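# Hook the hex nut out onto the tape strip

## Task

Get the hex nut out of the gap between the standing spacers and leave it lying fully on the strip of tape. The hook pick on the table (orange-brown handle, hooked tip) may be used. Avoid toppling or tilting the spacers, though freeing the nut matters more than keeping them all upright. At the end the gripper must not be holding the nut, the arm should have released everything and backed away, and the result must hold without the robot supporting anything. Nothing may go off the table.

## Robot and tools

Robot: a single six-joint arm with a two-finger gripper, seen through one camera, cam_wrist (504x504), mounted on the hand. Its base may sit slightly tilted on the table.

Frame: the scene frame has its origin on the table surface right under the arm base, +z up, and +y to the left when facing along +x. Results report the gripper point (end_effector_position, metres, midway between the finger pads, 3 to 4 cm behind the tips) and its orientation as end_effector_quat_wxyz, plus linear and angular velocities (m/s, rad/s). This reported position drifts from the truth, more when the arm is stretched out. In the gripper's own frame the fingers point along +x and close along y.

Joint order, used in every command row and every per-joint result list: wrist roll, waist, wrist yaw, shoulder, wrist pitch, elbow. Follow only this order. Wrist roll has its sign flipped relative to the URDF in everything you send and read; the stated ranges use URDF signs, so a URDF range of -0.5 to 2.0 reads -2.0 to 0.5 for you. URDF ranges (rad): waist -3.054 to 3.054, shoulder 0.000 to 3.142, elbow 0.000 to 2.356, wrist pitch -1.571 to 1.571, wrist yaw -1.571 to 1.571, wrist roll -3.142 to 3.142. Real ends may differ by up to 0.010 rad.

A row is 7 plain numbers, each in [-1, 1]: the six joint values in the order above, then the gripper opening. The six joint values are offsets, scaled so 1.0 equals 0.9615 rad for waist, shoulder and elbow, 1.713 for wrist pitch, 1.767 for wrist yaw and 1.728 for wrist roll. The opening is absolute, not an offset: +1 is fully open (pad gap 0.088 m), empty fingers touch near -0.80, and anything lower closes no further. Closing from fully open needs about 0.5 s.

execute_actions(actions): a list of actions run in sequence. Each action is a list of 0 to 15 rows, one row per control step of 1/30 s; if fewer than 15 rows are given, the last row repeats to fill out the 15 steps (0.5 s per action). Within an action, each row's joint offsets count from the angles at the start of that action, not from the previous row; for the first action of a call, that means the angles last reported in this scene. Shape: [[[7 numbers], ...], ...]. An empty list just returns the current state and image. An action is rejected if it would push a joint more than 0.010 rad beyond its range; if the first action fails this or any action is malformed, the whole call is dropped. A joint driven to its true end stops there and the result notes "joint sent to its limit"; missing this note does not prove there is room left.

move(target, speed, blocking): target is one row as above, but its offsets count from the "Joint positions" in the latest result showing them in this scene, not from where the arm is when the move begins. speed is the top speed in rad/s of the joint with the farthest to travel, 0.01 to 2, default 0.5. All joints progress proportionally, so the hand traces a curve; durations are clamped to 0.5 to 10 s (longer paths stop short). The finger value is applied at once. Moves do not slow for obstacles, and faster moves or targets set deeper past a contact hit and press harder. The extra "move:" line gives the outcome (done, off_target, moving, held, fault), limits=held or limits=none, and the joint farthest from target. With blocking=false the result comes after 0.5 s while the arm keeps going; further rows or moves are refused until you wait or stop.

wait(seconds): 0 to 10 s, the arm keeps its last command; a running move continues and the wait returns when it ends. stop(): brakes a running move, needing room to decelerate; fingers continue. zoom_image(camera, region): a finer crop of cam_wrist's latest image, region [x0, y0, x1, y1] in pixels, top-left origin, at most 504 by 504. finished_scene(scene): ends the current scene by its number; irreversible.

Motion limits: each joint's target is kept within a lead of its measured angle (0.211 rad waist, shoulder, elbow; 0.213 wrist pitch; 0.267 wrist yaw; 0.228 wrist roll), and targets that would move the gripper over 70 mm from its measured spot are scaled back, so big changes take several actions. "Joint targets" in a result shows what the joints are currently driven toward. Friction can leave joints short of commands, especially at long reach; check positions after each motion. "joint command not followed" means the clearance check altered targets.

Gripping: grip_measured is the finger opening on the command scale; Joint positions ends with the pad gap in metres. To hold something, command about 0.07 below grip_measured. Squeezing hard parts makes readings up to about 3 mm (0.061) narrower than the pads. Parts under about 3 mm wide are held more weakly. Pads give roughly 34 to 49 N each.

Camera calibration for cam_wrist: pinhole plus radial, K=[[435.898, 0, 248.761], [0, 435.898, 251.121], [0, 0, 1]], D=[0.523011, 0.0422265, 0, 0, 0.000304452, 0.645715, 0.0773954, 0.0012337], initial pos_world=[0.456341, -0.189222, 0.260581]; the pose follows from joint readings and may be off by about 0.5 degrees and 2.5 mm.

Torques: Joint torques are total drive outputs; External joint torques estimate outside load (including friction and any held weight), with extra lines for earlier actions. Load limits (N m): waist 18, shoulder 22.3, elbow 22.2, wrist pitch 5.86, wrist yaw 5.84, wrist roll 5.48. Reaching one freezes the arm for 10 s and cancels the call. Sustained loads heat motors: MOTOR HOT from 50 °C, a hold at 95 °C, and power loss if cooling fails.

Avoid: slamming, hard pushes, dropping things, knocking spacers, pushing anything off the table, and leaving the nut in the gripper. Brief tugs on held parts or nudges to loose items can occur. Wrap up by opening the fingers and backing the arm away.

Each tool is called as name([rows], argument=value, ...), one row to a line, values as JSON.

## Session

execute_actions(actions=[])

Scene clock: 0.00 s.
end_effector_position=(+0.5109, -0.2288, +0.2119) grip_measured=+0.828 end_effector_quat_wxyz=(+0.762, -0.552, +0.197, +0.274) end_effector_velocity=(-0.001, -0.001, +0.004) end_effector_angular_velocity=(+0.006, -0.016, +0.012)
Joint names: [wrist roll, waist, wrist yaw, shoulder, wrist pitch, elbow]
Joint positions: [ 2.05  -0.159  0.152  1.837 -0.284  1.523  0.08 ]
Joint velocities: [ 0.007 -0.002 -0.022 -0.007 -0.007  0.002  0.   ]
Joint torques (N m, as the arm reports them, + toward a larger Joint positions number): no reading
External joint torques (N m, as the arm's controller estimates them; a push from outside toward a larger Joint positions number lowers the number): no reading
Motor temperatures (°C, as the motors report them): [25 26 27 26 27 26]
Heat: hottest wrist pitch 27 °C (+0.0 °C/min).
Joint targets: [2.050 -0.159 0.152 1.837 -0.284 1.523]

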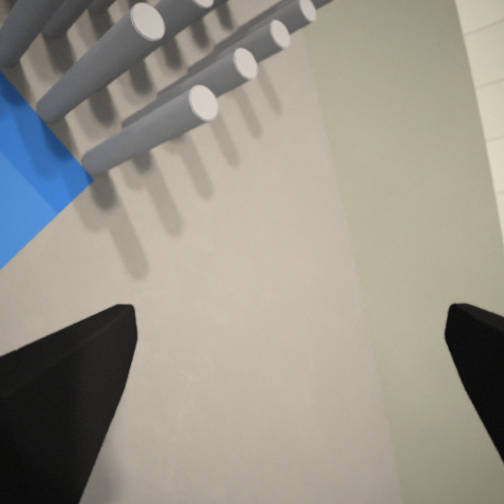

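move(target=[-1,0.952,0.488,-0.078,-0.259,-0.284,1], speed=1.2)

move(target=[-0.32,0,0,0,0,0,1], speed=1.2)

Scene clock: 23.73 s.
end_effector_position=(+0.3567, -0.0016, +0.3580) grip_measured=+0.989 end_effector_quat_wxyz=(+0.887, -0.246, +0.375, +0.109) end_effector_velocity=(-0.001, -0.000, -0.002) end_effector_angular_velocity=(-0.005, +0.007, +0.012)
Joint names: [wrist roll, waist, wrist yaw, shoulder, wrist pitch, elbow]
Joint positions: [ 0.327  0.754  1.01   1.769 -0.726  1.262  0.087]
Joint velocities: [ 0.007 -0.002 -0.007 -0.002 -0.007 -0.002 -0.   ]
Joint torques (N m, as the arm reports them, + toward a larger Joint positions number): [-0.2   4.31  0.27 -3.49  0.94  3.51]
External joint torques (N m, as the arm's controller estimates them; a push from outside toward a larger Joint positions number lowers the number): [-0.17 -0.34  0.19 -0.48 -0.22 -1.98]
Motor temperatures (°C, as the motors report them): [25 31 28 30 28 28]
Heat: hottest waist 31 °C (+10.1 °C/min).
Joint targets: [0.322 0.756 1.014 1.762 -0.728 1.250]
move: off_target; limits=none; farthest joint: the elbow, 0.012 radians from its target (0.273 radians at the start)
camera_calibration (this result's frames):
cam_wrist: T_world_to_cam=[[0.371322, -0.864044, 0.339924, -0.245619], [-0.809129, -0.480695, -0.337998, 0.438144], [0.455444, -0.149536, -0.877616, 0.228621], [0, 0, 0, 1]] pos_world=[0.341595, 0.0325747, 0.432225]

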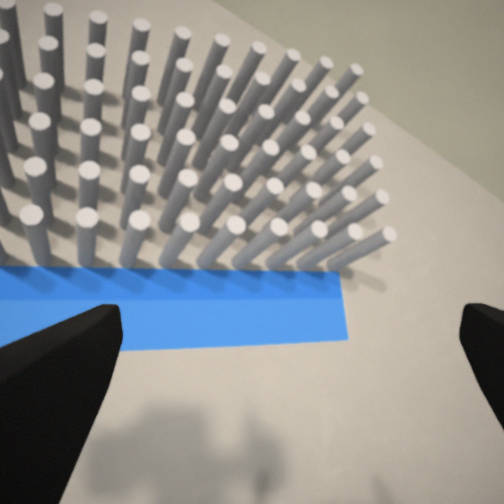

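Scene clock: 25.03 s.
end_effector_position=(+0.3567, -0.0016, +0.3580) grip_measured=+0.989 end_effector_quat_wxyz=(+0.921, +0.003, +0.390, +0.003) end_effector_velocity=(-0.001, +0.003, -0.003) end_effector_angular_velocity=(+0.002, +0.013, +0.025)
Joint names: [wrist roll, waist, wrist yaw, shoulder, wrist pitch, elbow]
Joint positions: [-0.222  0.754  1.01   1.769 -0.726  1.262  0.087]
Joint velocities: [ 0.007 -0.002 -0.022  0.002 -0.007 -0.002  0.   ]
Joint torques (N m, as the arm reports them, + toward a larger Joint positions number): [-0.18  4.08  0.11 -2.93  1.06  4.85]
External joint torques (N m, as the arm's controller estimates them; a push from outside toward a larger Joint positions number lowers the number): [-0.17 -0.58  0.01  0.03 -0.07 -0.58]
Motor temperatures (°C, as the motors report them): [25 31 28 30 29 28]
Heat: hottest waist 31 °C (+9.6 °C/min).
Joint targets: [-0.227 0.754 1.010 1.769 -0.726 1.262]
move: done; limits=none; farthest joint: the wrist roll, 0.004 radians from its target (0.552 radians at the start)
camera_calibration (this result's frames):
cam_wrist: T_world_to_cam=[[-0.00479826, -0.999662, -0.0255593, 0.0191599], [-0.905087, 0.0152095, -0.424955, 0.50432], [0.4252, 0.0210943, -0.904854, 0.249442], [0, 0, 0, 1]] pos_world=[0.350483, 0.00622112, 0.440511]

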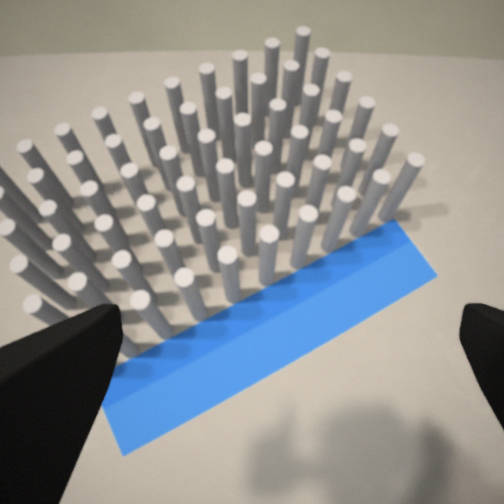

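zoom_image(camera="cam_wrist", region=[0,80,300,380])

move(target=[0,0,-0.25,0,-0.25,0,1], speed=1)

Region (0, 80, 300, 380) of cam_wrist's 504x504 image, scaled by 1.680, with more detail than that image has.

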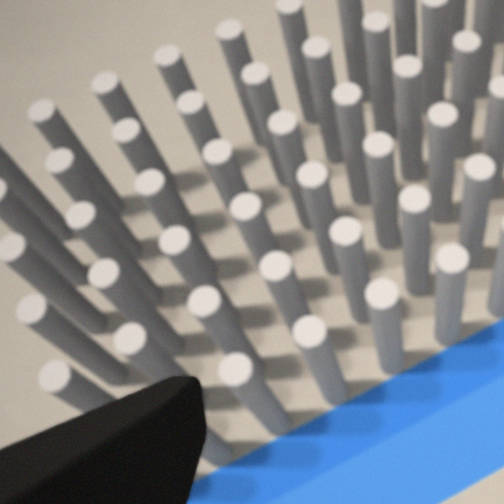

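Scene clock: 35.53 s.
end_effector_position=(+0.2763, +0.0286, +0.3131) grip_measured=+0.989 end_effector_quat_wxyz=(+0.803, -0.068, +0.548, +0.223) end_effector_velocity=(-0.002, -0.001, -0.001) end_effector_angular_velocity=(+0.003, +0.012, -0.001)
Joint names: [wrist roll, waist, wrist yaw, shoulder, wrist pitch, elbow]
Joint positions: [-0.222  0.754  0.572  1.769 -1.152  1.262  0.087]
Joint velocities: [-0.007 -0.002 -0.007 -0.002 -0.007 -0.002 -0.   ]
Joint torques (N m, as the arm reports them, + toward a larger Joint positions number): [ 0.01  3.63 -0.21 -2.67  0.68  4.64]
External joint torques (N m, as the arm's controller estimates them; a push from outside toward a larger Joint positions number lowers the number): [ 0.   -0.6  -0.18  0.06 -0.24 -0.57]
Motor temperatures (°C, as the motors report them): [25 31 28 29 29 28]
Heat: hottest waist 31 °C (+6.8 °C/min).
Joint targets: [-0.222 0.754 0.568 1.769 -1.154 1.262]
move: done; limits=none; farthest joint: the wrist yaw, 0.004 radians from its target (0.441 radians at the start)
camera_calibration (this result's frames):
cam_wrist: T_world_to_cam=[[0.419122, -0.895829, -0.147737, -0.0339648], [-0.907922, -0.412839, -0.0724074, 0.314624], [0.00387311, 0.164481, -0.986373, 0.380221], [0, 0, 0, 1]] pos_world=[0.298417, 0.0369233, 0.392803]

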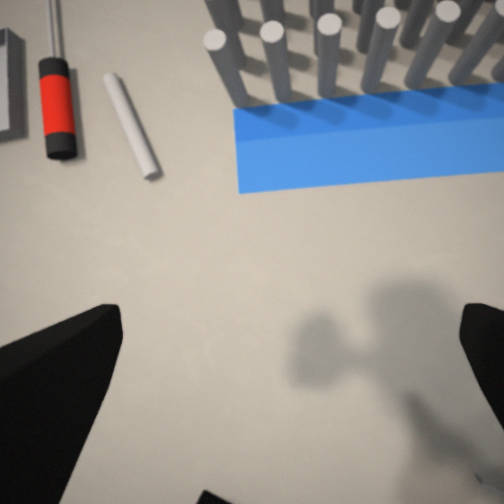

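move(target=[0,0,-0.25,0,0.1,0,1], speed=1)

move(target=[0,-0.5,0.6,0,-0.3,0,1], speed=1)

Scene clock: 39.83 s.
end_effector_position=(+0.2603, +0.0927, +0.3462) grip_measured=+0.989 end_effector_quat_wxyz=(+0.749, +0.089, +0.531, +0.386) end_effector_velocity=(-0.002, -0.001, -0.001) end_effector_angular_velocity=(-0.003, -0.006, +0.022)
Joint names: [wrist roll, waist, wrist yaw, shoulder, wrist pitch, elbow]
Joint positions: [-0.222  0.754  0.135  1.769 -0.983  1.262  0.087]
Joint velocities: [ 0.022 -0.002 -0.007 -0.002 -0.007 -0.002 -0.   ]
Joint torques (N m, as the arm reports them, + toward a larger Joint positions number): [ 0.03  3.77 -0.5  -3.    1.17  4.85]
External joint torques (N m, as the arm's controller estimates them; a push from outside toward a larger Joint positions number lowers the number): [ 0.01 -0.49 -0.2  -0.04  0.01 -0.61]
Motor temperatures (°C, as the motors report them): [25 31 28 29 29 29]
Heat: hottest waist 31 °C (+6.0 °C/min).
Joint targets: [-0.222 0.754 0.131 1.769 -0.981 1.262]
move: done; limits=none; farthest joint: the wrist yaw, 0.005 radians from its target (0.441 radians at the start)
camera_calibration (this result's frames):
cam_wrist: T_world_to_cam=[[0.469041, -0.686502, -0.555622, 0.143872], [-0.869473, -0.469329, -0.154102, 0.352502], [-0.154978, 0.555378, -0.817029, 0.348847], [0, 0, 0, 1]] pos_world=[0.293073, 0.0704657, 0.419278]

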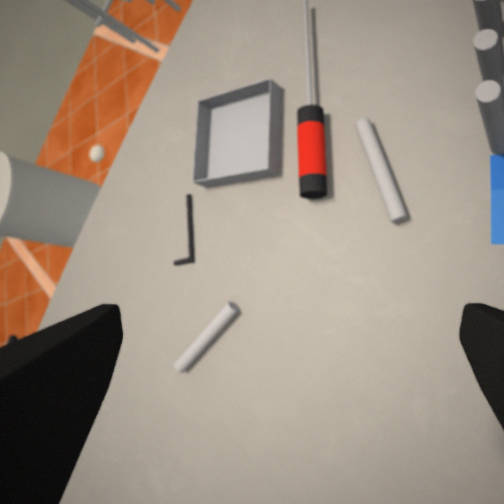

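Scene clock: 41.67 s.
end_effector_position=(+0.2932, -0.1748, +0.2222) grip_measured=+0.989 end_effector_quat_wxyz=(+0.691, -0.258, +0.674, -0.051) end_effector_velocity=(-0.002, -0.001, -0.001) end_effector_angular_velocity=(-0.010, +0.010, +0.014)
Joint names: [wrist roll, waist, wrist yaw, shoulder, wrist pitch, elbow]
Joint positions: [-0.222  0.276  1.191  1.769 -1.495  1.262  0.087]
Joint velocities: [ 0.007 -0.002  0.007 -0.002 -0.007 -0.007 -0.   ]
Joint torques (N m, as the arm reports them, + toward a larger Joint positions number): [-0.03  4.22  0.49 -3.54 -0.11  3.46]
External joint torques (N m, as the arm's controller estimates them; a push from outside toward a larger Joint positions number lowers the number): [-0.01 -0.84  0.2   0.11 -0.17 -0.48]
Motor temperatures (°C, as the motors report them): [25 31 28 29 29 29]
Heat: hottest waist 31 °C (+5.8 °C/min).
Joint targets: [-0.222 0.273 1.195 1.769 -1.497 1.262]
move: done; limits=none; farthest joint: the wrist yaw, 0.004 radians from its target (1.060 radians at the start)
camera_calibration (this result's frames):
cam_wrist: T_world_to_cam=[[0.260443, -0.869753, 0.419164, -0.311618], [-0.937636, -0.124321, 0.324628, 0.210313], [-0.230235, -0.47757, -0.847891, 0.249596], [0, 0, 0, 1]] pos_world=[0.335821, -0.125685, 0.273976]

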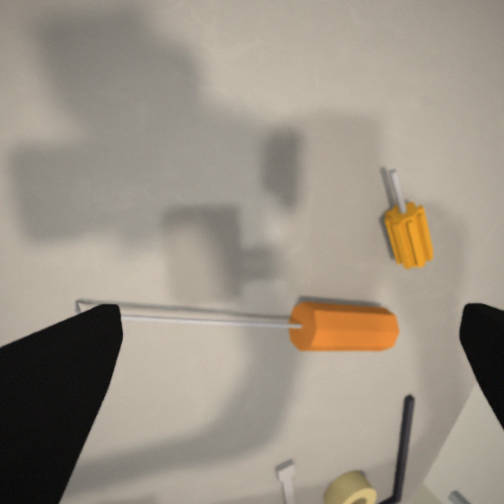

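move(target=[0.9,-0.6,-0.583,0.082,0.015,0.785,1], speed=1.2)

move(target=[0.672,-0.62,0,0,0,0,1], speed=1)

Scene clock: 56.17 s.
end_effector_position=(+0.3558, -0.2733, +0.2167) grip_measured=+0.989 end_effector_quat_wxyz=(+0.754, -0.162, +0.461, +0.439) end_effector_velocity=(-0.005, -0.001, +0.000) end_effector_angular_velocity=(-0.003, +0.012, +0.016)
Joint names: [wrist roll, waist, wrist yaw, shoulder, wrist pitch, elbow]
Joint positions: [ 1.328 -0.298  0.165  1.836 -1.47   2.007  0.087]
Joint velocities: [ 0.007 -0.002  0.007 -0.002 -0.022  0.002 -0.   ]
Joint torques (N m, as the arm reports them, + toward a larger Joint positions number): [ 0.16  4.71 -0.67 -5.76  0.16  4.61]
External joint torques (N m, as the arm's controller estimates them; a push from outside toward a larger Joint positions number lowers the number): [ 0.15 -0.88 -0.25  1.45  0.02  0.48]
Motor temperatures (°C, as the motors report them): [25 32 28 29 29 29]
Heat: hottest waist 32 °C (+5.3 °C/min).
Joint targets: [1.333 -0.301 0.160 1.847 -1.469 2.017]
move: off_target; limits=none; farthest joint: the shoulder, 0.011 radians from its target (0.079 radians at the start)
camera_calibration (this result's frames):
cam_wrist: T_world_to_cam=[[0.80227, -0.570685, -0.175162, -0.393491], [-0.596883, -0.771617, -0.219859, 0.078388], [-0.00968753, 0.280937, -0.959677, 0.365373], [0, 0, 0, 1]] pos_world=[0.366014, -0.266721, 0.298949]

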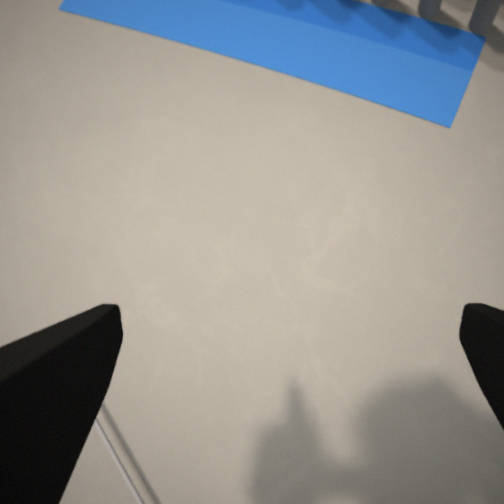

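Scene clock: 58.10 s.
end_effector_position=(+0.2174, -0.3963, +0.0945) grip_measured=+0.989 end_effector_quat_wxyz=(+0.614, -0.367, +0.368, +0.595) end_effector_velocity=(-0.000, -0.001, -0.003) end_effector_angular_velocity=(+0.002, -0.004, -0.002)
Joint names: [wrist roll, waist, wrist yaw, shoulder, wrist pitch, elbow]
Joint positions: [ 2.485 -0.892  0.165  1.836 -1.47   2.007  0.087]
Joint velocities: [ 0.007 -0.007 -0.007  0.002  0.007 -0.002 -0.   ]
Joint torques (N m, as the arm reports them, + toward a larger Joint positions number): [ 0.19  2.89 -0.24 -9.02 -0.48  3.69]
External joint torques (N m, as the arm's controller estimates them; a push from outside toward a larger Joint positions number lowers the number): [ 0.2  -0.6  -0.02  0.72 -0.05 -0.56]
Motor temperatures (°C, as the motors report them): [25 32 28 29 29 29]
Heat: hottest waist 32 °C (+5.2 °C/min).
Joint targets: [2.490 -0.895 0.165 1.836 -1.470 2.007]
move: done; limits=none; farthest joint: the wrist roll, 0.004 radians from its target (1.161 radians at the start)
camera_calibration (this result's frames):
cam_wrist: T_world_to_cam=[[0.99932, -0.036837, -0.00126784, -0.221752], [-0.0366182, -0.988284, -0.148166, -0.340408], [0.004205, 0.148111, -0.988962, 0.22841], [0, 0, 0, 1]] pos_world=[0.208176, -0.378419, 0.175171]

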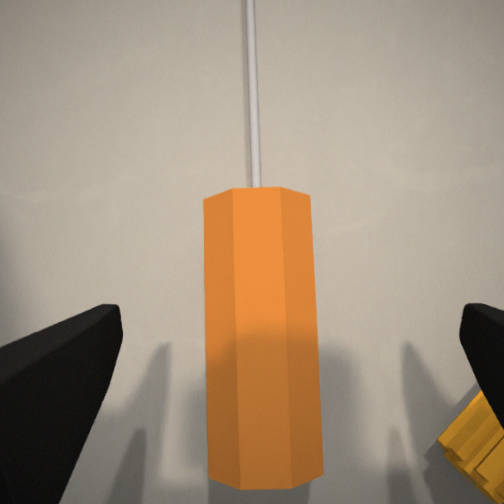

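move(target=[0.04,-0.078,-0.009,0.115,0.041,-0.024,0.5], speed=0.15)

Scene clock: 61.70 s.
end_effector_position=(+0.2093, -0.3944, +0.0441) grip_measured=+0.503 end_effector_quat_wxyz=(+0.610, -0.349, +0.361, +0.613) end_effector_velocity=(+0.002, +0.000, +0.000) end_effector_angular_velocity=(+0.006, -0.021, -0.007)
Joint names: [wrist roll, waist, wrist yaw, shoulder, wrist pitch, elbow]
Joint positions: [ 2.549 -0.964  0.153  1.934 -1.402  1.993  0.064]
Joint velocities: [ 0.007 -0.002 -0.022 -0.002  0.007 -0.002 -0.   ]
Joint torques (N m, as the arm reports them, + toward a larger Joint positions number): [ 0.14  2.87 -0.33 -7.99 -0.52  2.41]
External joint torques (N m, as the arm's controller estimates them; a push from outside toward a larger Joint positions number lowers the number): [ 0.15 -0.64 -0.12  2.17  0.04 -1.63]
Motor temperatures (°C, as the motors report them): [25 31 28 31 29 29]
Heat: hottest waist 31 °C (+4.0 °C/min).
Joint targets: [2.554 -0.967 0.149 1.947 -1.400 1.984]
move: off_target; limits=none; farthest joint: the shoulder, 0.013 radians from its target (0.110 radians at the start)
camera_calibration (this result's frames):
cam_wrist: T_world_to_cam=[[0.999326, -0.0168262, -0.0326201, -0.204421], [-0.0226533, -0.982014, -0.187444, -0.344944], [-0.0288794, 0.188057, -0.981734, 0.200708], [0, 0, 0, 1]] pos_world=[0.202266, -0.379924, 0.125716]

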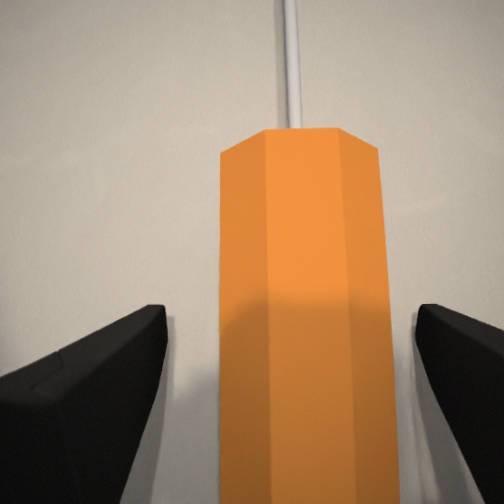

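move(target=[0,0,0,0.038,0.01,0,0.5], speed=0.08)

move(target=[0,0,0,0,0,0,-0.25])

Scene clock: 68.60 s.
end_effector_position=(+0.2110, -0.3939, +0.0402) grip_measured=+0.503 end_effector_quat_wxyz=(+0.610, -0.349, +0.361, +0.613) end_effector_velocity=(-0.003, +0.006, +0.002) end_effector_angular_velocity=(+0.034, -0.004, +0.002)
Joint names: [wrist roll, waist, wrist yaw, shoulder, wrist pitch, elbow]
Joint positions: [ 2.55  -0.964  0.153  1.943 -1.393  1.993  0.064]
Joint velocities: [ 0.007 -0.007 -0.022 -0.002 -0.022 -0.007  0.   ]
Joint torques (N m, as the arm reports them, + toward a larger Joint positions number): [-0.01  3.1  -0.22 -6.76 -0.12  3.32]
External joint torques (N m, as the arm's controller estimates them; a push from outside toward a larger Joint positions number lowers the number): [ 0.   -0.33 -0.02  3.44  0.45 -0.69]
Motor temperatures (°C, as the motors report them): [25 31 28 32 28 29]
Heat: hottest shoulder 32 °C (+4.0 °C/min).
Joint targets: [2.549 -0.964 0.153 1.970 -1.385 1.993]
move: off_target; limits=none; farthest joint: the shoulder, 0.028 radians from its target (0.036 radians at the start)
camera_calibration (this result's frames):
cam_wrist: T_world_to_cam=[[0.99934, -0.0166542, -0.0322735, -0.206133], [-0.0224103, -0.982076, -0.187146, -0.345299], [-0.0285782, 0.187746, -0.981802, 0.196623], [0, 0, 0, 1]] pos_world=[0.203878, -0.379458, 0.121771]

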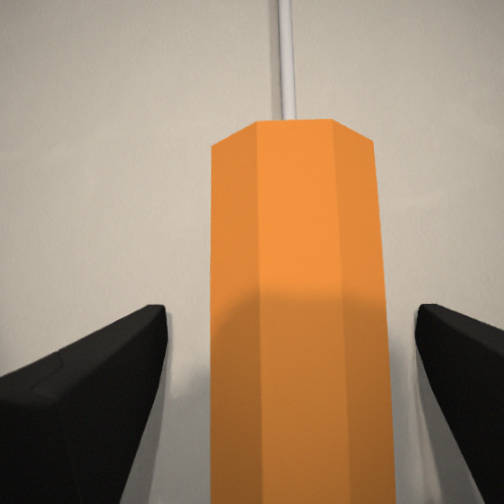

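Scene clock: 69.10 s.
end_effector_position=(+0.2130, -0.3933, +0.0408) grip_measured=-0.118 end_effector_quat_wxyz=(+0.611, -0.351, +0.359, +0.612) end_effector_velocity=(-0.001, +0.001, +0.001) end_effector_angular_velocity=(+0.010, -0.004, +0.004)
Joint names: [wrist roll, waist, wrist yaw, shoulder, wrist pitch, elbow]
Joint positions: [ 2.55  -0.96   0.149  1.943 -1.391  1.993  0.033]
Joint velocities: [ 0.007 -0.002 -0.007 -0.002 -0.007 -0.002  0.   ]
Joint torques (N m, as the arm reports them, + toward a larger Joint positions number): [-0.02  2.87 -0.05 -9.24 -0.7   3.41]
External joint torques (N m, as the arm's controller estimates them; a push from outside toward a larger Joint positions number lowers the number): [-0.02 -0.68  0.16  0.87 -0.14 -0.59]
Motor temperatures (°C, as the motors report them): [25 31 28 32 28 29]
Heat: hottest shoulder 32 °C (+4.0 °C/min).
Joint targets: [2.550 -0.964 0.153 1.943 -1.393 1.993]
move: done; limits=none; farthest joint: the waist, 0.004 radians from its target (0.000 radians at the start)
camera_calibration (this result's frames):
cam_wrist: T_world_to_cam=[[0.999532, -0.0164606, -0.0257752, -0.208422], [-0.02102, -0.981935, -0.188045, -0.344786], [-0.0222142, 0.188499, -0.981822, 0.196056], [0, 0, 0, 1]] pos_world=[0.205432, -0.378945, 0.122285]

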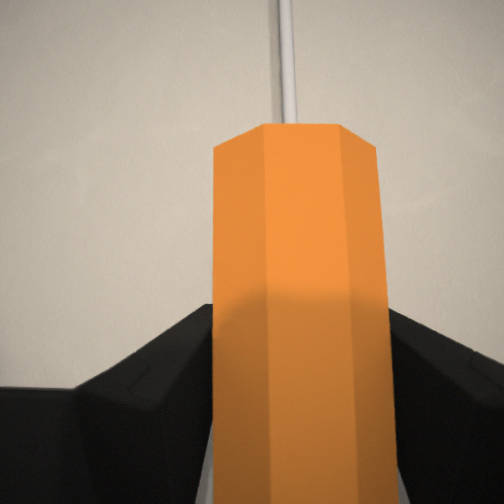

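move(target=[-0.08,0.19,0.01,-0.18,-0.07,0.03,-0.25], speed=0.3)

move(target=[-0.36,0.24,0.02,-0.25,0.36,-0.65,-0.25], speed=0.6)

Scene clock: 84.73 s.
end_effector_position=(+0.2399, -0.3836, +0.1334) grip_measured=-0.118 end_effector_quat_wxyz=(+0.620, -0.389, +0.353, +0.583) end_effector_velocity=(-0.003, +0.002, +0.003) end_effector_angular_velocity=(+0.006, +0.002, +0.032)
Joint names: [wrist roll, waist, wrist yaw, shoulder, wrist pitch, elbow]
Joint positions: [ 2.416 -0.782  0.164  1.782 -1.507  2.013  0.033]
Joint velocities: [ 0.022  0.002  0.007 -0.002 -0.022  0.002  0.   ]
Joint torques (N m, as the arm reports them, + toward a larger Joint positions number): [-0.18  3.62 -0.21 -9.84 -0.56  4.74]
External joint torques (N m, as the arm's controller estimates them; a push from outside toward a larger Joint positions number lowers the number): [-0.17 -0.13  0.05 -0.5  -0.23  0.37]
Motor temperatures (°C, as the motors report them): [25 30 28 36 29 29]
Heat: hottest shoulder 36 °C (+5.1 °C/min).
Joint targets: [2.412 -0.778 0.166 1.770 -1.511 2.022]
move: off_target; limits=none; farthest joint: the shoulder, 0.012 radians from its target (0.173 radians at the start)
camera_calibration (this result's frames):
cam_wrist: T_world_to_cam=[[0.997856, -0.0310768, 0.0576005, -0.249025], [-0.022909, -0.990252, -0.137393, -0.326725], [0.0613087, 0.135779, -0.98884, 0.246432], [0, 0, 0, 1]] pos_world=[0.225898, -0.364739, 0.213136]

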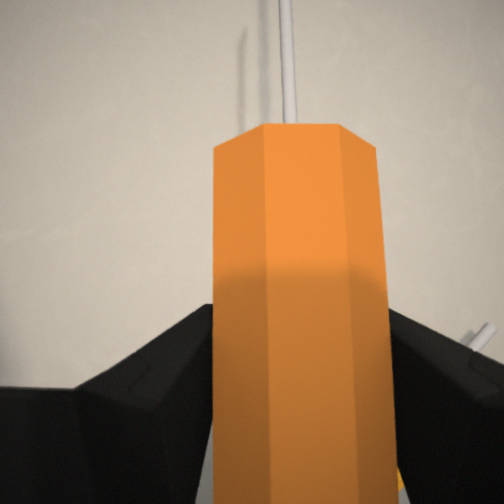

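Scene clock: 86.43 s.
end_effector_position=(+0.3019, -0.2999, +0.1206) grip_measured=-0.118 end_effector_quat_wxyz=(+0.744, -0.306, +0.448, +0.391) end_effector_velocity=(-0.002, +0.003, -0.001) end_effector_angular_velocity=(+0.010, +0.002, +0.012)
Joint names: [wrist roll, waist, wrist yaw, shoulder, wrist pitch, elbow]
Joint positions: [ 1.799 -0.556  0.198  1.555 -0.893  1.397  0.033]
Joint velocities: [ 0.007 -0.002 -0.007 -0.002 -0.007 -0.007 -0.   ]
Joint torques (N m, as the arm reports them, + toward a larger Joint positions number): [-0.17  4.01 -0.33 -7.8   0.24  2.53]
External joint torques (N m, as the arm's controller estimates them; a push from outside toward a larger Joint positions number lowers the number): [-0.16 -0.11  0.01 -0.68  0.   -1.72]
Motor temperatures (°C, as the motors report them): [25 30 28 37 29 29]
Heat: hottest shoulder 37 °C (+6.2 °C/min).
Joint targets: [1.794 -0.551 0.200 1.542 -0.891 1.388]
move: off_target; limits=none; farthest joint: the shoulder, 0.014 radians from its target (0.241 radians at the start)
camera_calibration (this result's frames):
cam_wrist: T_world_to_cam=[[0.849661, -0.519181, 0.0923477, -0.413361], [-0.511089, -0.853894, -0.0982538, -0.060607], [0.129867, 0.0362845, -0.990867, 0.168371], [0, 0, 0, 1]] pos_world=[0.298375, -0.27247, 0.199051]

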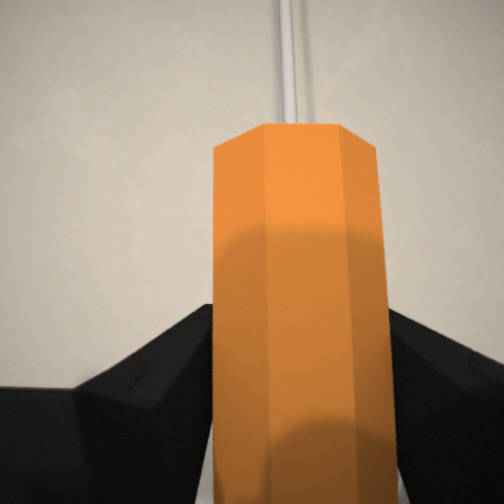

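move(target=[-0.372,0.172,0.026,-0.143,0.354,-0.655,-0.25], speed=0.6)

move(target=[0.05,-0.108,-0.036,0.12,0.096,-0.045,-0.25], speed=0.12)

Scene clock: 92.80 s.
end_effector_position=(+0.2982, -0.1801, +0.0848) grip_measured=-0.118 end_effector_quat_wxyz=(+0.834, -0.119, +0.492, +0.219) end_effector_velocity=(-0.002, +0.001, -0.003) end_effector_angular_velocity=(-0.008, +0.006, +0.005)
Joint names: [wrist roll, waist, wrist yaw, shoulder, wrist pitch, elbow]
Joint positions: [ 1.16  -0.395  0.243  1.428 -0.289  0.776  0.033]
Joint velocities: [ 0.007 -0.002  0.007  0.002  0.007 -0.007 -0.   ]
Joint torques (N m, as the arm reports them, + toward a larger Joint positions number): [-0.12  3.7  -0.34 -5.54  0.62  2.15]
External joint torques (N m, as the arm's controller estimates them; a push from outside toward a larger Joint positions number lowers the number): [-0.12 -0.04  0.02 -0.7   0.1  -1.26]
Motor temperatures (°C, as the motors report them): [25 31 28 37 29 29]
Heat: hottest shoulder 37 °C (+6.0 °C/min).
Joint targets: [1.156 -0.390 0.244 1.418 -0.286 0.768]
move: done; limits=none; farthest joint: the shoulder, 0.010 radians from its target (0.138 radians at the start)
camera_calibration (this result's frames):
cam_wrist: T_world_to_cam=[[0.471278, -0.881414, -0.0317057, -0.286606], [-0.87051, -0.459067, -0.177396, 0.221295], [0.141804, 0.111203, -0.983629, 0.138332], [0, 0, 0, 1]] pos_world=[0.308095, -0.166413, 0.166237]

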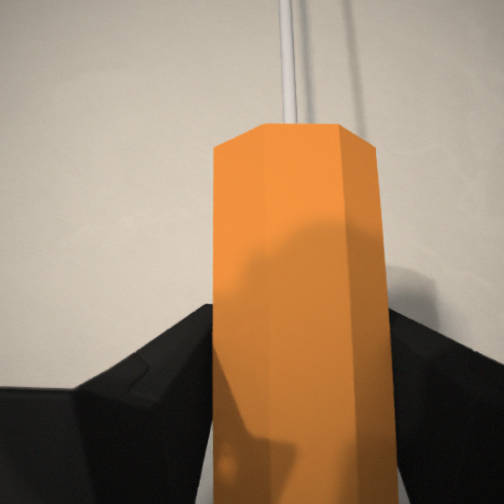

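Scene clock: 94.60 s.
end_effector_position=(+0.2982, -0.1805, +0.0447) grip_measured=-0.118 end_effector_quat_wxyz=(+0.835, -0.119, +0.491, +0.218) end_effector_velocity=(-0.002, +0.002, -0.000) end_effector_angular_velocity=(-0.001, -0.004, +0.023)
Joint names: [wrist roll, waist, wrist yaw, shoulder, wrist pitch, elbow]
Joint positions: [ 1.242 -0.496  0.18   1.534 -0.126  0.741  0.033]
Joint velocities: [ 0.022 -0.002 -0.007 -0.002 -0.007 -0.002  0.   ]
Joint torques (N m, as the arm reports them, + toward a larger Joint positions number): [ 0.17  3.08 -0.48 -4.02  0.46  1.26]
External joint torques (N m, as the arm's controller estimates them; a push from outside toward a larger Joint positions number lowers the number): [ 0.18 -0.82 -0.1   1.24 -0.02 -1.51]
Motor temperatures (°C, as the motors report them): [25 31 28 36 29 29]
Heat: hottest shoulder 36 °C (+5.0 °C/min).
Joint targets: [1.247 -0.499 0.179 1.543 -0.125 0.732]
move: done; limits=none; farthest joint: the shoulder, 0.009 radians from its target (0.115 radians at the start)
camera_calibration (this result's frames):
cam_wrist: T_world_to_cam=[[0.468903, -0.882745, -0.0298555, -0.28792], [-0.871011, -0.456534, -0.18143, 0.214747], [0.146526, 0.111077, -0.982951, 0.0975002], [0, 0, 0, 1]] pos_world=[0.307768, -0.166951, 0.126203]

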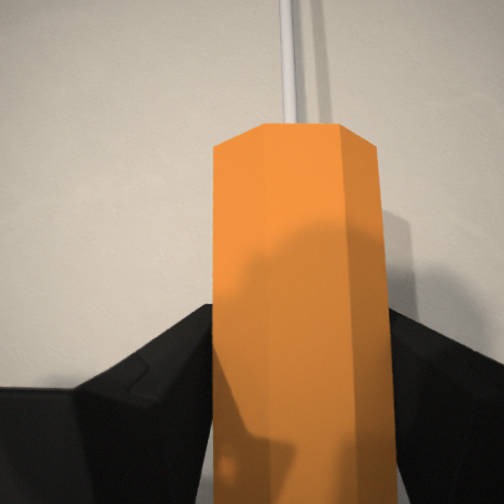

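move(target=[0,-0.012,0,0.02,0.009,0,-0.25], speed=0.05)

move(target=[0,0,0,0,0,0,1])

move(target=[0.145,-0.33,-0.41,-0.165,0.008,-0.115,1], speed=0.4)

Scene clock: 100.90 s.
end_effector_position=(+0.2985, -0.1813, +0.0416) grip_measured=-0.118 end_effector_quat_wxyz=(+0.836, -0.117, +0.492, +0.215) end_effector_velocity=(-0.000, -0.000, +0.001) end_effector_angular_velocity=(-0.008, -0.013, +0.014)
Joint names: [wrist roll, waist, wrist yaw, shoulder, wrist pitch, elbow]
Joint positions: [ 1.243 -0.503  0.178  1.544 -0.113  0.741  0.033]
Joint velocities: [ 0.022 -0.002 -0.007 -0.007  0.007 -0.007 -0.   ]
Joint torques (N m, as the arm reports them, + toward a larger Joint positions number): [-0.01  3.1  -0.33 -4.14  0.56  2.17]
External joint torques (N m, as the arm's controller estimates them; a push from outside toward a larger Joint positions number lowers the number): [-0.01 -0.79  0.05  1.19  0.07 -0.57]
Motor temperatures (°C, as the motors report them): [25 30 28 35 28 28]
Heat: hottest shoulder 35 °C (+4.0 °C/min).
Joint targets: [1.243 -0.508 0.180 1.553 -0.111 0.741]
move: done; limits=none; farthest joint: the shoulder, 0.009 radians from its target (0.019 radians at the start)
camera_calibration (this result's frames):
cam_wrist: T_world_to_cam=[[0.463219, -0.885724, -0.0303516, -0.287663], [-0.874233, -0.451055, -0.179627, 0.215946], [0.14541, 0.109741, -0.983266, 0.0945157], [0, 0, 0, 1]] pos_world=[0.308294, -0.167759, 0.122993]

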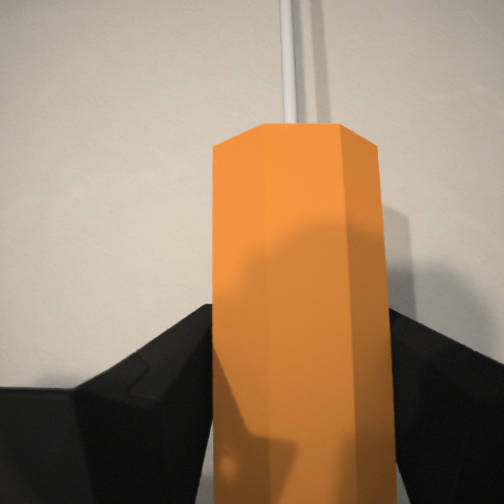

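Scene clock: 101.63 s.
end_effector_position=(+0.2985, -0.1813, +0.0416) grip_measured=+0.987 end_effector_quat_wxyz=(+0.836, -0.117, +0.492, +0.215) end_effector_velocity=(-0.002, +0.002, -0.000) end_effector_angular_velocity=(+0.012, +0.003, -0.003)
Joint names: [wrist roll, waist, wrist yaw, shoulder, wrist pitch, elbow]
Joint positions: [ 1.243 -0.503  0.178  1.544 -0.113  0.741  0.087]
Joint velocities: [-0.007 -0.002 -0.007 -0.002 -0.007 -0.002  0.001]
Joint torques (N m, as the arm reports them, + toward a larger Joint positions number): [ 0.01  3.36 -0.42 -4.85  0.4   2.24]
External joint torques (N m, as the arm's controller estimates them; a push from outside toward a larger Joint positions number lowers the number): [ 0.02 -0.53 -0.04  0.43 -0.08 -0.45]
Motor temperatures (°C, as the motors report them): [25 30 28 35 28 28]
Heat: hottest shoulder 35 °C (+4.1 °C/min).
Joint targets: [1.243 -0.503 0.178 1.544 -0.113 0.741]
move: done; limits=none; farthest joint: the waist, 0.000 radians from its target (0.000 radians at the start)
camera_calibration (this result's frames):
cam_wrist: T_world_to_cam=[[0.463276, -0.885691, -0.0304632, -0.287649], [-0.874161, -0.451054, -0.179982, 0.21599], [0.145667, 0.110011, -0.983198, 0.0945022], [0, 0, 0, 1]] pos_world=[0.308305, -0.167741, 0.123026]

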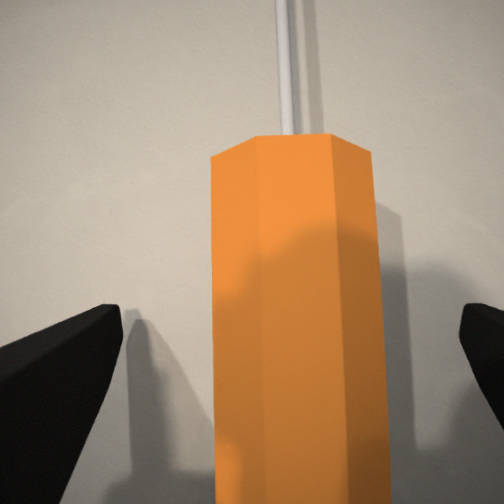

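Scene clock: 104.03 s.
end_effector_position=(+0.2751, -0.1917, +0.0723) grip_measured=+0.989 end_effector_quat_wxyz=(+0.934, -0.059, +0.257, +0.242) end_effector_velocity=(-0.001, +0.001, +0.001) end_effector_angular_velocity=(-0.007, -0.010, +0.013)
Joint names: [wrist roll, waist, wrist yaw, shoulder, wrist pitch, elbow]
Joint positions: [ 1.489 -0.818 -0.542  1.394 -0.102  0.637  0.087]
Joint velocities: [ 0.022 -0.002 -0.007 -0.002 -0.007 -0.002  0.   ]
Joint torques (N m, as the arm reports them, + toward a larger Joint positions number): [ 0.16  2.2  -0.89 -5.78  0.42  0.95]
External joint torques (N m, as the arm's controller estimates them; a push from outside toward a larger Joint positions number lowers the number): [ 0.16 -0.56 -0.26 -0.5   0.11 -1.25]
Motor temperatures (°C, as the motors report them): [25 30 28 34 28 28]
Heat: hottest shoulder 34 °C (+3.0 °C/min).
Joint targets: [1.493 -0.820 -0.547 1.385 -0.100 0.630]
move: done; limits=none; farthest joint: the shoulder, 0.008 radians from its target (0.159 radians at the start)
camera_calibration (this result's frames):
cam_wrist: T_world_to_cam=[[0.479515, -0.876943, -0.0322021, -0.287747], [-0.676847, -0.346248, -0.649608, 0.196105], [0.558519, 0.333293, -0.759587, 0.0422796], [0, 0, 0, 1]] pos_world=[0.247098, -0.198528, 0.150241]

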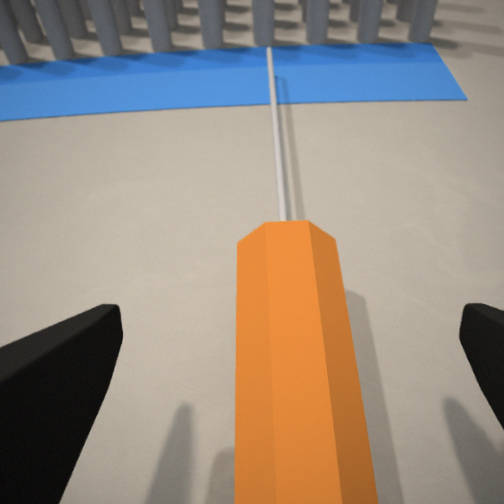

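move(target=[0,0,-0.2,0,0,0,1], speed=0.6)

zoom_image(camera="cam_wrist", region=[130,60,480,300])

Scene clock: 107.63 s.
end_effector_position=(+0.2894, -0.1797, +0.1211) grip_measured=+0.989 end_effector_quat_wxyz=(+0.961, -0.013, +0.092, +0.262) end_effector_velocity=(-0.001, +0.001, +0.003) end_effector_angular_velocity=(-0.002, -0.025, +0.007)
Joint names: [wrist roll, waist, wrist yaw, shoulder, wrist pitch, elbow]
Joint positions: [ 1.489 -0.818 -0.891  1.394 -0.102  0.637  0.087]
Joint velocities: [ 0.022 -0.002 -0.022 -0.002 -0.007 -0.002 -0.   ]
Joint torques (N m, as the arm reports them, + toward a larger Joint positions number): [-0.02  2.42 -0.98 -4.86  0.26  1.76]
External joint torques (N m, as the arm's controller estimates them; a push from outside toward a larger Joint positions number lowers the number): [-0.01 -0.35 -0.28  0.45 -0.06 -0.5 ]
Motor temperatures (°C, as the motors report them): [25 30 28 34 28 28]
Heat: hottest shoulder 34 °C (+3.0 °C/min).
Joint targets: [1.489 -0.818 -0.896 1.394 -0.102 0.637]
move: done; limits=none; farthest joint: the wrist yaw, 0.004 radians from its target (0.353 radians at the start)
camera_calibration (this result's frames):
cam_wrist: T_world_to_cam=[[0.50819, -0.860208, -0.0422596, -0.286632], [-0.442552, -0.218725, -0.869659, 0.223381], [0.738844, 0.460654, -0.49184, 0.00569242], [0, 0, 0, 1]] pos_world=[0.240315, -0.200326, 0.184952]

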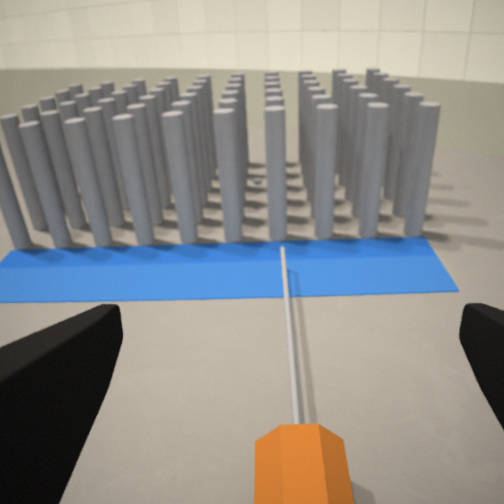

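Region (130, 60, 480, 300) of cam_wrist's 504x504 image, scaled by 1.440, with more detail than that image has; it fills the top 346 rows of this view, and the rest is white.

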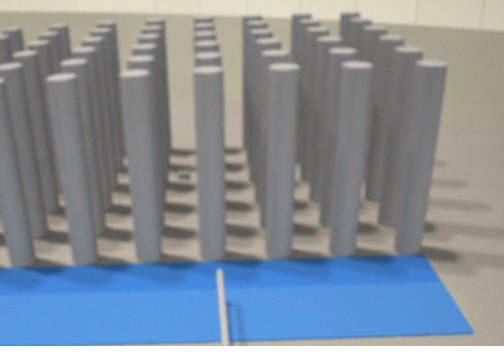

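move(target=[0.098,-0.174,0.045,0.288,0.057,0.08,1], speed=0.15)

Scene clock: 120.77 s.
end_effector_position=(+0.2739, -0.1962, +0.0279) grip_measured=+0.989 end_effector_quat_wxyz=(+0.953, -0.040, +0.176, +0.244) end_effector_velocity=(-0.001, +0.001, +0.001) end_effector_angular_velocity=(+0.015, +0.001, -0.002)
Joint names: [wrist roll, waist, wrist yaw, shoulder, wrist pitch, elbow]
Joint positions: [ 1.654 -0.982 -0.816  1.66  -0.006  0.709  0.087]
Joint velocities: [-0.007 -0.002 -0.007 -0.002 -0.007 -0.002 -0.   ]
Joint torques (N m, as the arm reports them, + toward a larger Joint positions number): [ 0.15  2.12 -0.63 -4.75  0.16  1.12]
External joint torques (N m, as the arm's controller estimates them; a push from outside toward a larger Joint positions number lowers the number): [ 0.16 -0.69  0.04  1.25  0.05  0.17]
Motor temperatures (°C, as the motors report them): [25 30 28 33 28 28]
Heat: hottest shoulder 33 °C (+2.0 °C/min).
Joint targets: [1.658 -0.985 -0.812 1.670 -0.004 0.714]
move: off_target; limits=none; farthest joint: the shoulder, 0.011 radians from its target (0.277 radians at the start)
camera_calibration (this result's frames):
cam_wrist: T_world_to_cam=[[0.479349, -0.87713, -0.0294641, -0.292603], [-0.57067, -0.286012, -0.769762, 0.150973], [0.666754, 0.385799, -0.637651, -0.0120117], [0, 0, 0, 1]] pos_world=[0.234424, -0.208837, 0.0999324]

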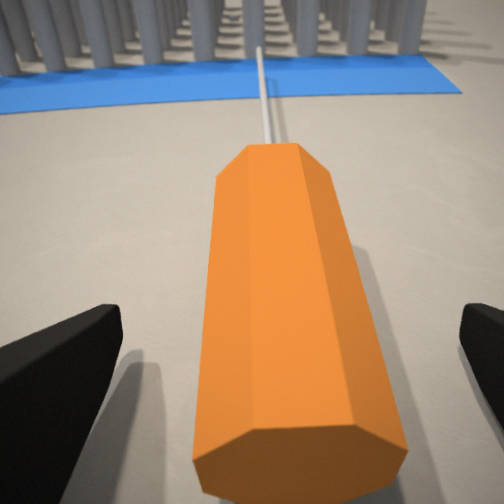

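move(target=[0,0,0,0,0,0,-0.25])

move(target=[-0.021,0.032,0.011,-0.088,0.041,-0.14,-0.25], speed=0.12)

Scene clock: 133.40 s.
end_effector_position=(+0.2738, -0.1960, +0.0277) grip_measured=-0.108 end_effector_quat_wxyz=(+0.953, -0.039, +0.176, +0.245) end_effector_velocity=(+0.001, +0.001, +0.005) end_effector_angular_velocity=(+0.017, -0.031, +0.000)
Joint names: [wrist roll, waist, wrist yaw, shoulder, wrist pitch, elbow]
Joint positions: [ 1.654 -0.982 -0.816  1.661 -0.006  0.709  0.034]
Joint velocities: [ 0.007 -0.002 -0.037 -0.002 -0.007 -0.002 -0.001]
Joint torques (N m, as the arm reports them, + toward a larger Joint positions number): [-0.02  2.5  -0.8  -5.58  0.07  0.5 ]
External joint torques (N m, as the arm's controller estimates them; a push from outside toward a larger Joint positions number lowers the number): [-0.01 -0.32 -0.12  0.42 -0.04 -0.46]
Motor temperatures (°C, as the motors report them): [25 29 28 32 28 28]
Heat: hottest shoulder 32 °C (-2.0 °C/min).
Joint targets: [1.654 -0.982 -0.816 1.661 -0.006 0.709]
move: done; limits=none; farthest joint: the shoulder, 0.001 radians from its target (0.001 radians at the start)
camera_calibration (this result's frames):
cam_wrist: T_world_to_cam=[[0.479598, -0.876966, -0.0302894, -0.292407], [-0.571003, -0.28569, -0.769634, 0.15093], [0.66629, 0.38641, -0.637766, -0.0118771], [0, 0, 0, 1]] pos_world=[0.234333, -0.208723, 0.0997294]

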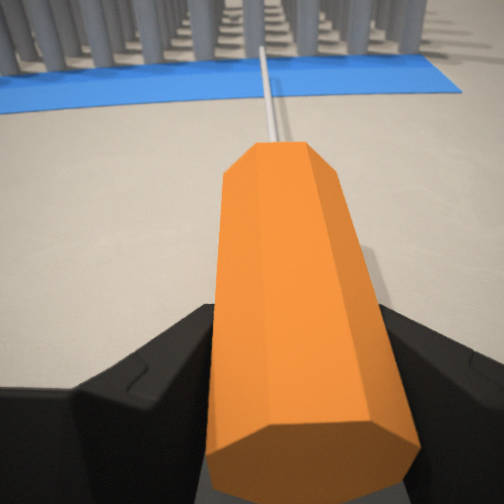

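Scene clock: 134.93 s.
end_effector_position=(+0.2630, -0.1701, +0.0403) grip_measured=-0.108 end_effector_quat_wxyz=(+0.952, -0.036, +0.179, +0.247) end_effector_velocity=(-0.003, +0.006, +0.000) end_effector_angular_velocity=(+0.013, +0.012, +0.015)
Joint names: [wrist roll, waist, wrist yaw, shoulder, wrist pitch, elbow]
Joint positions: [ 1.622 -0.956 -0.795  1.587  0.063  0.58   0.034]
Joint velocities: [ 0.007  0.002  0.007 -0.002 -0.022 -0.007 -0.   ]
Joint torques (N m, as the arm reports them, + toward a larger Joint positions number): [-0.16  2.66 -0.85 -5.97  0.18 -0.24]
External joint torques (N m, as the arm's controller estimates them; a push from outside toward a larger Joint positions number lowers the number): [-0.15  0.04 -0.18 -0.68  0.05 -0.93]
Motor temperatures (°C, as the motors report them): [25 29 28 32 28 28]
Heat: hottest shoulder 32 °C (-2.0 °C/min).
Joint targets: [1.618 -0.952 -0.796 1.576 0.064 0.574]
move: done; limits=none; farthest joint: the shoulder, 0.010 radians from its target (0.085 radians at the start)
camera_calibration (this result's frames):
cam_wrist: T_world_to_cam=[[0.482241, -0.875155, -0.0393457, -0.26416], [-0.576916, -0.283461, -0.76604, 0.163724], [0.659251, 0.392115, -0.641588, -0.00365639], [0, 0, 0, 1]] pos_world=[0.224254, -0.183338, 0.11268]

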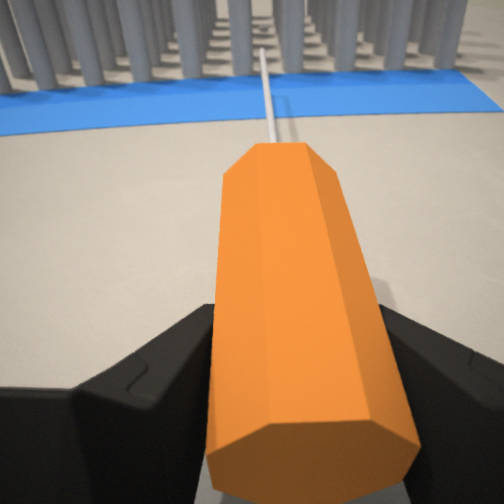

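To s=.20.

move(target=[-0.108,0.187,0.061,0.128,0.143,0,-0.25], speed=0.15)

zoom_image(camera="cam_wrist", region=[180,0,360,150])

Scene clock: 142.07 s.
end_effector_position=(+0.3070, -0.1468, +0.0402) grip_measured=-0.108 end_effector_quat_wxyz=(+0.952, -0.037, +0.178, +0.246) end_effector_velocity=(-0.002, +0.003, -0.000) end_effector_angular_velocity=(+0.011, +0.014, +0.004)
Joint names: [wrist roll, waist, wrist yaw, shoulder, wrist pitch, elbow]
Joint positions: [ 1.44  -0.781 -0.686  1.702  0.305  0.579  0.034]
Joint velocities: [-0.007  0.002  0.007 -0.002 -0.007 -0.007 -0.   ]
Joint torques (N m, as the arm reports them, + toward a larger Joint positions number): [-0.11  3.27 -0.81 -4.25  0.43  0.31]
External joint torques (N m, as the arm's controller estimates them; a push from outside toward a larger Joint positions number lowers the number): [-0.1  -0.13 -0.14  1.06  0.03 -0.4 ]
Motor temperatures (°C, as the motors report them): [25 29 28 32 28 27]
Heat: hottest shoulder 32 °C (-4.0 °C/min).
Joint targets: [1.435 -0.776 -0.687 1.709 0.307 0.580]
move: done; limits=none; farthest joint: the shoulder, 0.008 radians from its target (0.124 radians at the start)
camera_calibration (this result's frames):
cam_wrist: T_world_to_cam=[[0.481413, -0.875754, -0.0360184, -0.264993], [-0.574314, -0.284132, -0.767745, 0.194763], [0.662121, 0.390288, -0.639743, -0.043145], [0, 0, 0, 1]] pos_world=[0.267994, -0.159892, 0.112382]

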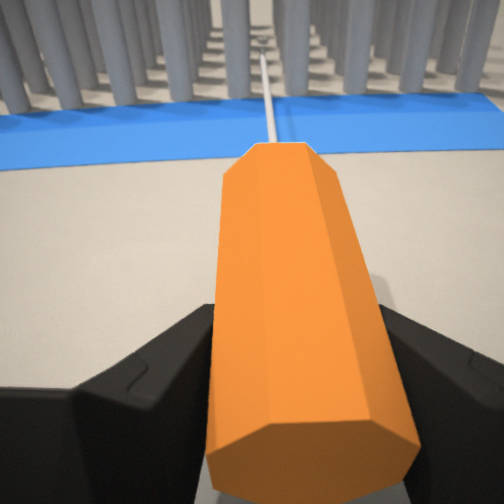

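Region (180, 0, 360, 150) of cam_wrist's 504x504 image, scaled by 2.800, with more detail than that image has.

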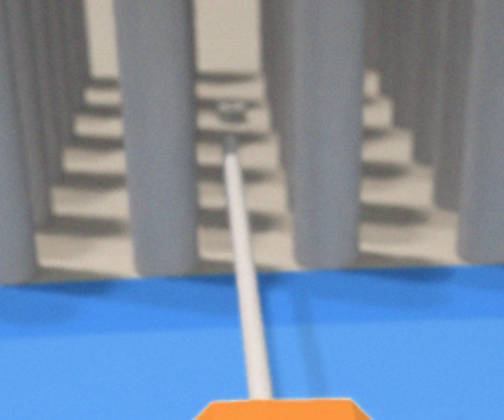

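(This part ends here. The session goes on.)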